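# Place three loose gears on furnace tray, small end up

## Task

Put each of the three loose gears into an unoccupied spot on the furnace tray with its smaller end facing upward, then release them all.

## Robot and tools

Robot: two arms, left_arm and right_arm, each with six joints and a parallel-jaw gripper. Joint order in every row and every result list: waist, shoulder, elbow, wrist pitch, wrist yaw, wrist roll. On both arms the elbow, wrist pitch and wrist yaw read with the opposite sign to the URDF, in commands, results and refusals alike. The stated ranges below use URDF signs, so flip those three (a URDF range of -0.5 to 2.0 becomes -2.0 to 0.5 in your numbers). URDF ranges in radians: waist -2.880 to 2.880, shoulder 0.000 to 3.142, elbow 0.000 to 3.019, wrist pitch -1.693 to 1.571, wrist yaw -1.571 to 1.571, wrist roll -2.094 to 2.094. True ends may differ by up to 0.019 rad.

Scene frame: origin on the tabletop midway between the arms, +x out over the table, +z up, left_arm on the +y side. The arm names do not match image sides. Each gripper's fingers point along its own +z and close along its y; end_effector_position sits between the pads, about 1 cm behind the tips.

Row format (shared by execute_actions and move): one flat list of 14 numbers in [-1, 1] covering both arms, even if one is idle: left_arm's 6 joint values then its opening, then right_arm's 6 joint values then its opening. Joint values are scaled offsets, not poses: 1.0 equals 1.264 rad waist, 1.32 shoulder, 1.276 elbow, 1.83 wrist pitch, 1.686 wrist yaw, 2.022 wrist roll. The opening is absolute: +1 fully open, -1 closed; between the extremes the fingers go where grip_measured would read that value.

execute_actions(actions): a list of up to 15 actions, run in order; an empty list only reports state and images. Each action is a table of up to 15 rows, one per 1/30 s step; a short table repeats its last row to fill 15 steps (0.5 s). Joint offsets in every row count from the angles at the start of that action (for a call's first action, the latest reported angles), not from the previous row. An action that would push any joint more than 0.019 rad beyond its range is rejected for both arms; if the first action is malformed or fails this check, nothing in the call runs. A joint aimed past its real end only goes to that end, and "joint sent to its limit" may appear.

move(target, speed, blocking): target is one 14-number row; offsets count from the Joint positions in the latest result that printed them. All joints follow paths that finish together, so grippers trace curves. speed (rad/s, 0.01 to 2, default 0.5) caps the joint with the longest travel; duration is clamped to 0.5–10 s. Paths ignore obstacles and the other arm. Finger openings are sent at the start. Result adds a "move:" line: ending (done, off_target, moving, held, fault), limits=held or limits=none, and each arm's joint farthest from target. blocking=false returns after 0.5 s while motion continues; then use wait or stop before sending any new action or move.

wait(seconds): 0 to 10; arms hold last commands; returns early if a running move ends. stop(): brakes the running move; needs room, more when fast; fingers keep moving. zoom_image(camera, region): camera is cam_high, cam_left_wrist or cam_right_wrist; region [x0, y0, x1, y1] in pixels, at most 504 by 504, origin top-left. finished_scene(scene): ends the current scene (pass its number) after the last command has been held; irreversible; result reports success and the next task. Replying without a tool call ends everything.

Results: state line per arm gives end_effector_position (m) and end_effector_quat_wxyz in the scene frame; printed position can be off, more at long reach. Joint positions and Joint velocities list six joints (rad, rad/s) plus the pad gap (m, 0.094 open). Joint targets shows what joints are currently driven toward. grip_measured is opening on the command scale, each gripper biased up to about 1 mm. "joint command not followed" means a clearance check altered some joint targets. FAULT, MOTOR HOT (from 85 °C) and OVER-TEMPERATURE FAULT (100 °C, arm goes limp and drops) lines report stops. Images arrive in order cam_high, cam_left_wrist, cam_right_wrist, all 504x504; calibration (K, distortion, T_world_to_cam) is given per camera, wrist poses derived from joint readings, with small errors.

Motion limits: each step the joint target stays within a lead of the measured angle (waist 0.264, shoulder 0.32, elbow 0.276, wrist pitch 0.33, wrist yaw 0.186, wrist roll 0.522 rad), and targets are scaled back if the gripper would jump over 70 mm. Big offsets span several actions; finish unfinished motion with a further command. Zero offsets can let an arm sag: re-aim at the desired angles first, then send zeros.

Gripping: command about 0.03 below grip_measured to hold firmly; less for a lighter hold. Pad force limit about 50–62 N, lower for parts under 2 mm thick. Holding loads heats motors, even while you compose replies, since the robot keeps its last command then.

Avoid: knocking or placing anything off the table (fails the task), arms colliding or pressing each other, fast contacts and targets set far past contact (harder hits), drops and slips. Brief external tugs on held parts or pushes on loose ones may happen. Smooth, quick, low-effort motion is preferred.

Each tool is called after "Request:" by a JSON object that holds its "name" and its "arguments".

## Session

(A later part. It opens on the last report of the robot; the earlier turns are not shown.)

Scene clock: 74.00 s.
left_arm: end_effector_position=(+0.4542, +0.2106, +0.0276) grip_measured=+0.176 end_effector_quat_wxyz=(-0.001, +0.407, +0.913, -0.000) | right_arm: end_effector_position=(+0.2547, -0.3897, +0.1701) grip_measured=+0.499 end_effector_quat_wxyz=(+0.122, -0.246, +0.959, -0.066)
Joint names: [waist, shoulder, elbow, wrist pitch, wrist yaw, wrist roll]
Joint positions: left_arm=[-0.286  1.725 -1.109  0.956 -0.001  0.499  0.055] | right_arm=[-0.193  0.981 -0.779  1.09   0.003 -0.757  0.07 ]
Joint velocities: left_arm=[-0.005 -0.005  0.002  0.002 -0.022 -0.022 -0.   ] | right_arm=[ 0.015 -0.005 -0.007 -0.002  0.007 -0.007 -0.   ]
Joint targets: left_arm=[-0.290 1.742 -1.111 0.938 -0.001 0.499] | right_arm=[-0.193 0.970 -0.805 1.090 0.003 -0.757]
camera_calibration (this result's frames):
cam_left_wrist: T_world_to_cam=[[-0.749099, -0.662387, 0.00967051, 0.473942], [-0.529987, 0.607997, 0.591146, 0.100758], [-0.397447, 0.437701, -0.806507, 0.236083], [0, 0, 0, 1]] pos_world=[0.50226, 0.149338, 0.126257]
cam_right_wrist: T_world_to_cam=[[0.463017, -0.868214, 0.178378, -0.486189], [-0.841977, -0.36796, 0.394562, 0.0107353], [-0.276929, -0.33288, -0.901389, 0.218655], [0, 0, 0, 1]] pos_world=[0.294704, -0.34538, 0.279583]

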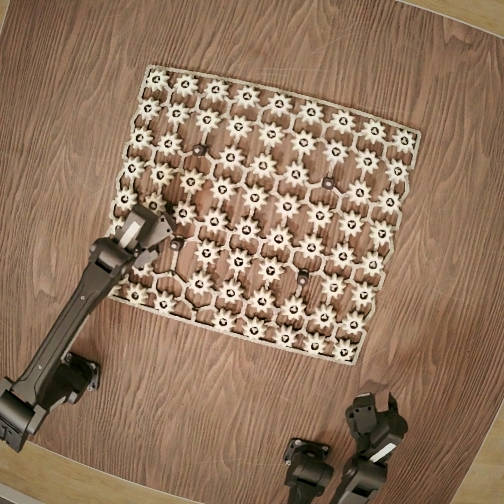

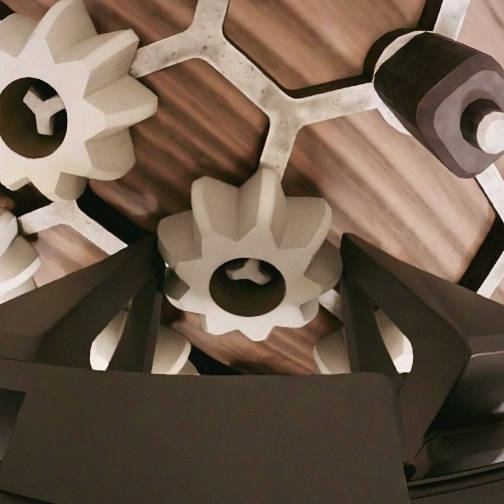

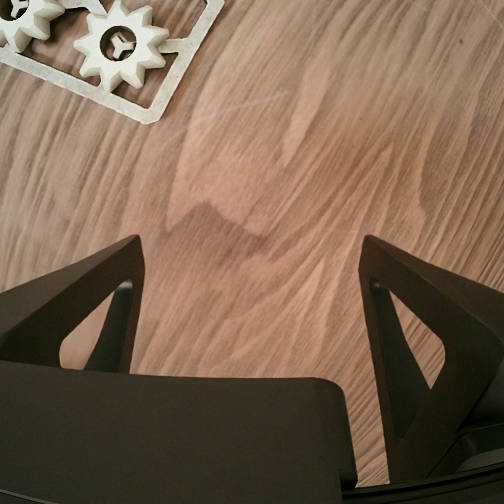

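Seated (shoulder stalled, same height as F1). Release and lift.

Request:
{"name": "execute_actions", "arguments": {"actions": [[[0,0.006,-0.005,-0.004,0,0,0.17,0,-0.008,-0.02,0,0,0,0.5],[0,0.006,-0.005,-0.004,0,0,0.22,0,-0.008,-0.02,0,0,0,0.5],[0,0.006,-0.005,-0.004,0,0,0.28,0,-0.008,-0.02,0,0,0,0.5],[0,0.006,-0.005,-0.004,0,0,0.34,0,-0.008,-0.02,0,0,0,0.5],[0,0.004,-0.005,-0.002,0,0,0.40,0,-0.008,-0.02,0,0,0,0.5],[0,0.0,-0.010,0,0,0,0.40,0,-0.008,-0.02,0,0,0,0.5],[0,-0.005,-0.020,0,0,0,0.40,0,-0.008,-0.02,0,0,0,0.5],[0,-0.010,-0.032,0.003,0,0,0.40,0,-0.008,-0.02,0,0,0,0.5],[0,-0.015,-0.045,0.007,0,0,0.40,0,-0.008,-0.02,0,0,0,0.5],[0,-0.018,-0.049,0.010,0,0,0.40,0,-0.008,-0.02,0,0,0,0.5],[0,-0.021,-0.051,0.014,0,0,0.40,0,-0.008,-0.02,0,0,0,0.5],[0,-0.024,-0.053,0.017,0,0,0.40,0,-0.008,-0.02,0,0,0,0.5],[0,-0.027,-0.055,0.021,0,0,0.40,0,-0.008,-0.02,0,0,0,0.5],[0,-0.030,-0.057,0.024,0,0,0.40,0,-0.008,-0.02,0,0,0,0.5],[0,-0.033,-0.059,0.028,0,0,0.40,0,-0.008,-0.02,0,0,0,0.5]],[[0,-0.030,-0.052,0.010,0,0,0.40,0,-0.008,-0.02,0,0,0,0.5],[0,-0.033,-0.054,0.014,0,0,0.40,0,-0.008,-0.02,0,0,0,0.5],[0,-0.036,-0.056,0.018,0,0,0.40,0,-0.008,-0.02,0,0,0,0.5],[0,-0.039,-0.058,0.022,0,0,0.40,0,-0.008,-0.02,0,0,0,0.5],[0,-0.042,-0.060,0.026,0,0,0.40,0,-0.008,-0.02,0,0,0,0.5],[0,-0.045,-0.062,0.030,0,0,0.40,0,-0.008,-0.02,0,0,0,0.5],[0,-0.048,-0.064,0.034,0,0,0.40,0,-0.008,-0.02,0,0,0,0.5],[0,-0.051,-0.066,0.038,0,0,0.40,0,-0.008,-0.02,0,0,0,0.5],[0,-0.054,-0.068,0.042,0,0,0.40,0,-0.008,-0.02,0,0,0,0.5],[0,-0.057,-0.070,0.046,0,0,0.40,0,-0.008,-0.02,0,0,0,0.5],[0,-0.060,-0.072,0.050,0,0,0.40,0,-0.008,-0.02,0,0,0,0.5],[0,-0.063,-0.074,0.054,0,0,0.40,0,-0.008,-0.02,0,0,0,0.5],[0,-0.066,-0.076,0.058,0,0,0.40,0,-0.008,-0.02,0,0,0,0.5],[0,-0.069,-0.078,0.062,0,0,0.40,0,-0.008,-0.02,0,0,0,0.5],[0,-0.072,-0.080,0.066,0,0,0.40,0,-0.008,-0.02,0,0,0,0.5]]]}}

Scene clock: 75.87 s.
left_arm: end_effector_position=(+0.4598, +0.2086, +0.0773) grip_measured=+0.398 end_effector_quat_wxyz=(+0.003, +0.407, +0.913, -0.000) | right_arm: end_effector_position=(+0.2547, -0.3897, +0.1701) grip_measured=+0.499 end_effector_quat_wxyz=(+0.122, -0.246, +0.959, -0.066)
Joint names: [waist, shoulder, elbow, wrist pitch, wrist yaw, wrist roll]
Joint positions: left_arm=[-0.286  1.665 -1.18   1.08  -0.001  0.499  0.066] | right_arm=[-0.193  0.981 -0.779  1.09   0.003 -0.757  0.07 ]
Joint velocities: left_arm=[-0.015 -0.122 -0.081  0.208 -0.051  0.007 -0.001] | right_arm=[-0.005 -0.005 -0.002  0.022 -0.051  0.022 -0.   ]
Joint targets: left_arm=[-0.286 1.628 -1.234 1.105 -0.001 0.499] | right_arm=[-0.193 0.970 -0.805 1.090 0.003 -0.757]
camera_calibration (this result's frames):
cam_left_wrist: T_world_to_cam=[[-0.749158, -0.662363, 0.00611283, 0.476601], [-0.534355, 0.609779, 0.58535, 0.0776531], [-0.391441, 0.435253, -0.810758, 0.277412], [0, 0, 0, 1]] pos_world=[0.507135, 0.147587, 0.176547]
cam_right_wrist: T_world_to_cam=[[0.463017, -0.868214, 0.178378, -0.486189], [-0.841977, -0.36796, 0.394562, 0.0107353], [-0.276929, -0.33288, -0.901389, 0.218655], [0, 0, 0, 1]] pos_world=[0.294704, -0.34538, 0.279583]

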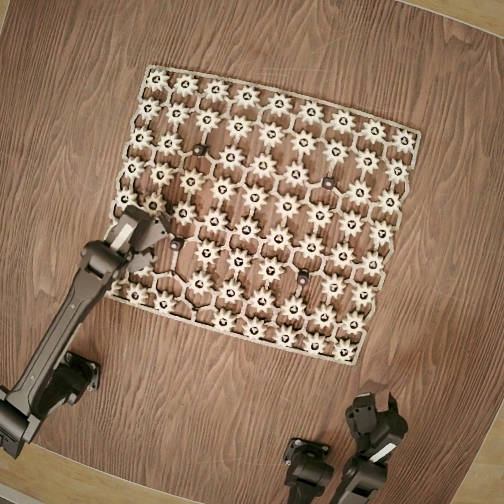

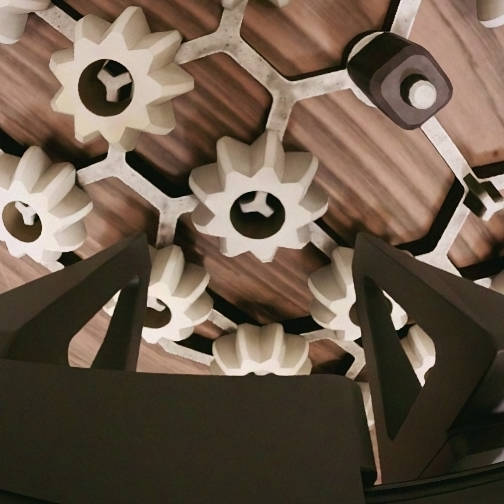

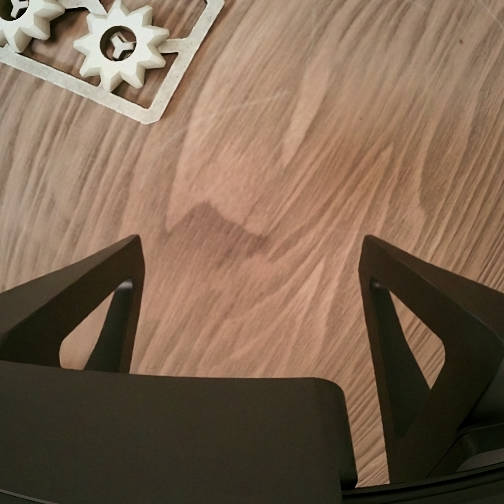

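Request:
{"name": "move", "arguments": {"target": [0.1,-0.22,-0.03,0.03,0,0,0.4,0,-0.008,-0.02,0,0,0,0.5], "speed": 0.6}}

Scene clock: 78.20 s.
left_arm: end_effector_position=(+0.4631, +0.2672, +0.2124) grip_measured=+0.398 end_effector_quat_wxyz=(+0.134, +0.346, +0.928, +0.019) | right_arm: end_effector_position=(+0.2540, -0.3895, +0.1691) grip_measured=+0.499 end_effector_quat_wxyz=(+0.121, -0.246, +0.959, -0.066)
Joint names: [waist, shoulder, elbow, wrist pitch, wrist yaw, wrist roll]
Joint positions: left_arm=[-0.161  1.36  -1.187  1.125 -0.001  0.499  0.066] | right_arm=[-0.193  0.981 -0.777  1.09   0.003 -0.757  0.07 ]
Joint velocities: left_arm=[ 0.015 -0.005 -0.007 -0.002 -0.037 -0.007 -0.   ] | right_arm=[-0.005  0.005  0.007  0.002 -0.051 -0.095  0.001]
Joint targets: left_arm=[-0.160 1.374 -1.218 1.135 -0.001 0.499] | right_arm=[-0.193 0.970 -0.805 1.090 0.003 -0.757]
move: off_target (left_arm, right_arm); limits=none; left_arm: farthest joint: the elbow, 0.032 radians from its target (0.032 radians at the start); right_arm: farthest joint: the elbow, 0.028 radians from its target (0.025 radians at the start)
camera_calibration (this result's frames):
cam_left_wrist: T_world_to_cam=[[-0.645486, -0.753979, -0.121921, 0.520671], [-0.732431, 0.565802, 0.378698, 0.111924], [-0.216547, 0.333743, -0.917455, 0.331495], [0, 0, 0, 1]] pos_world=[0.489847, 0.218613, 0.325227]
cam_right_wrist: T_world_to_cam=[[0.46341, -0.868317, 0.176851, -0.485411], [-0.841101, -0.368188, 0.396214, 0.0100253], [-0.278925, -0.33236, -0.900965, 0.218251], [0, 0, 0, 1]] pos_world=[0.294253, -0.345262, 0.27851]

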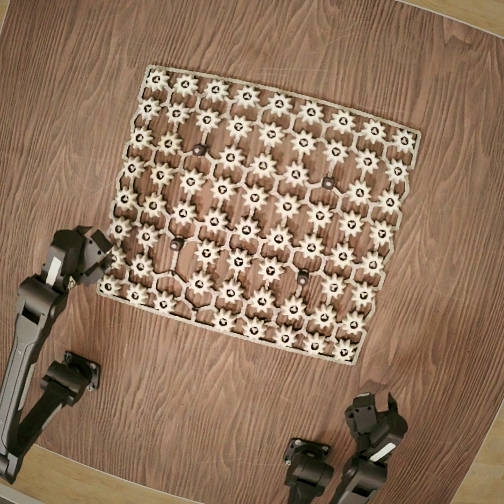

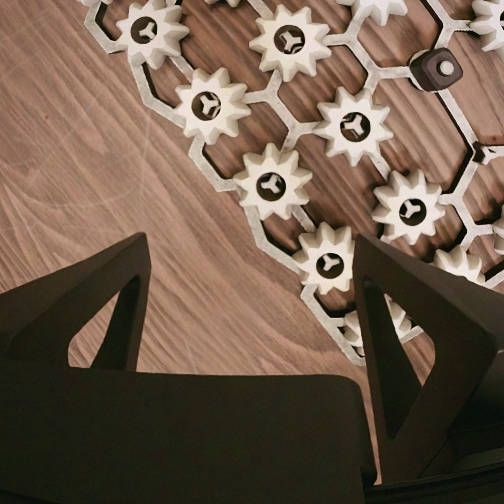

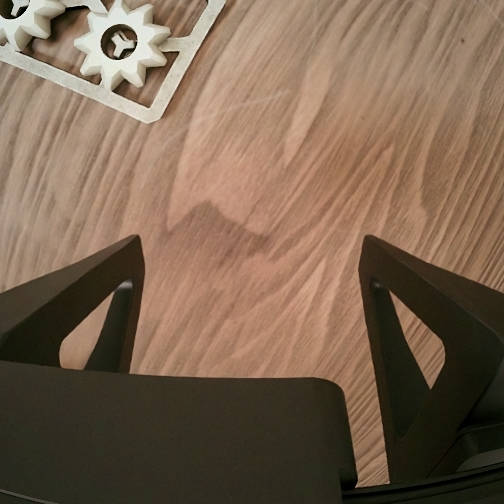

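All three gears are seated and both grippers have let go.

Request:
{"name": "finished_scene", "arguments": {"scene": 2}}

The scene is finished: the task was done.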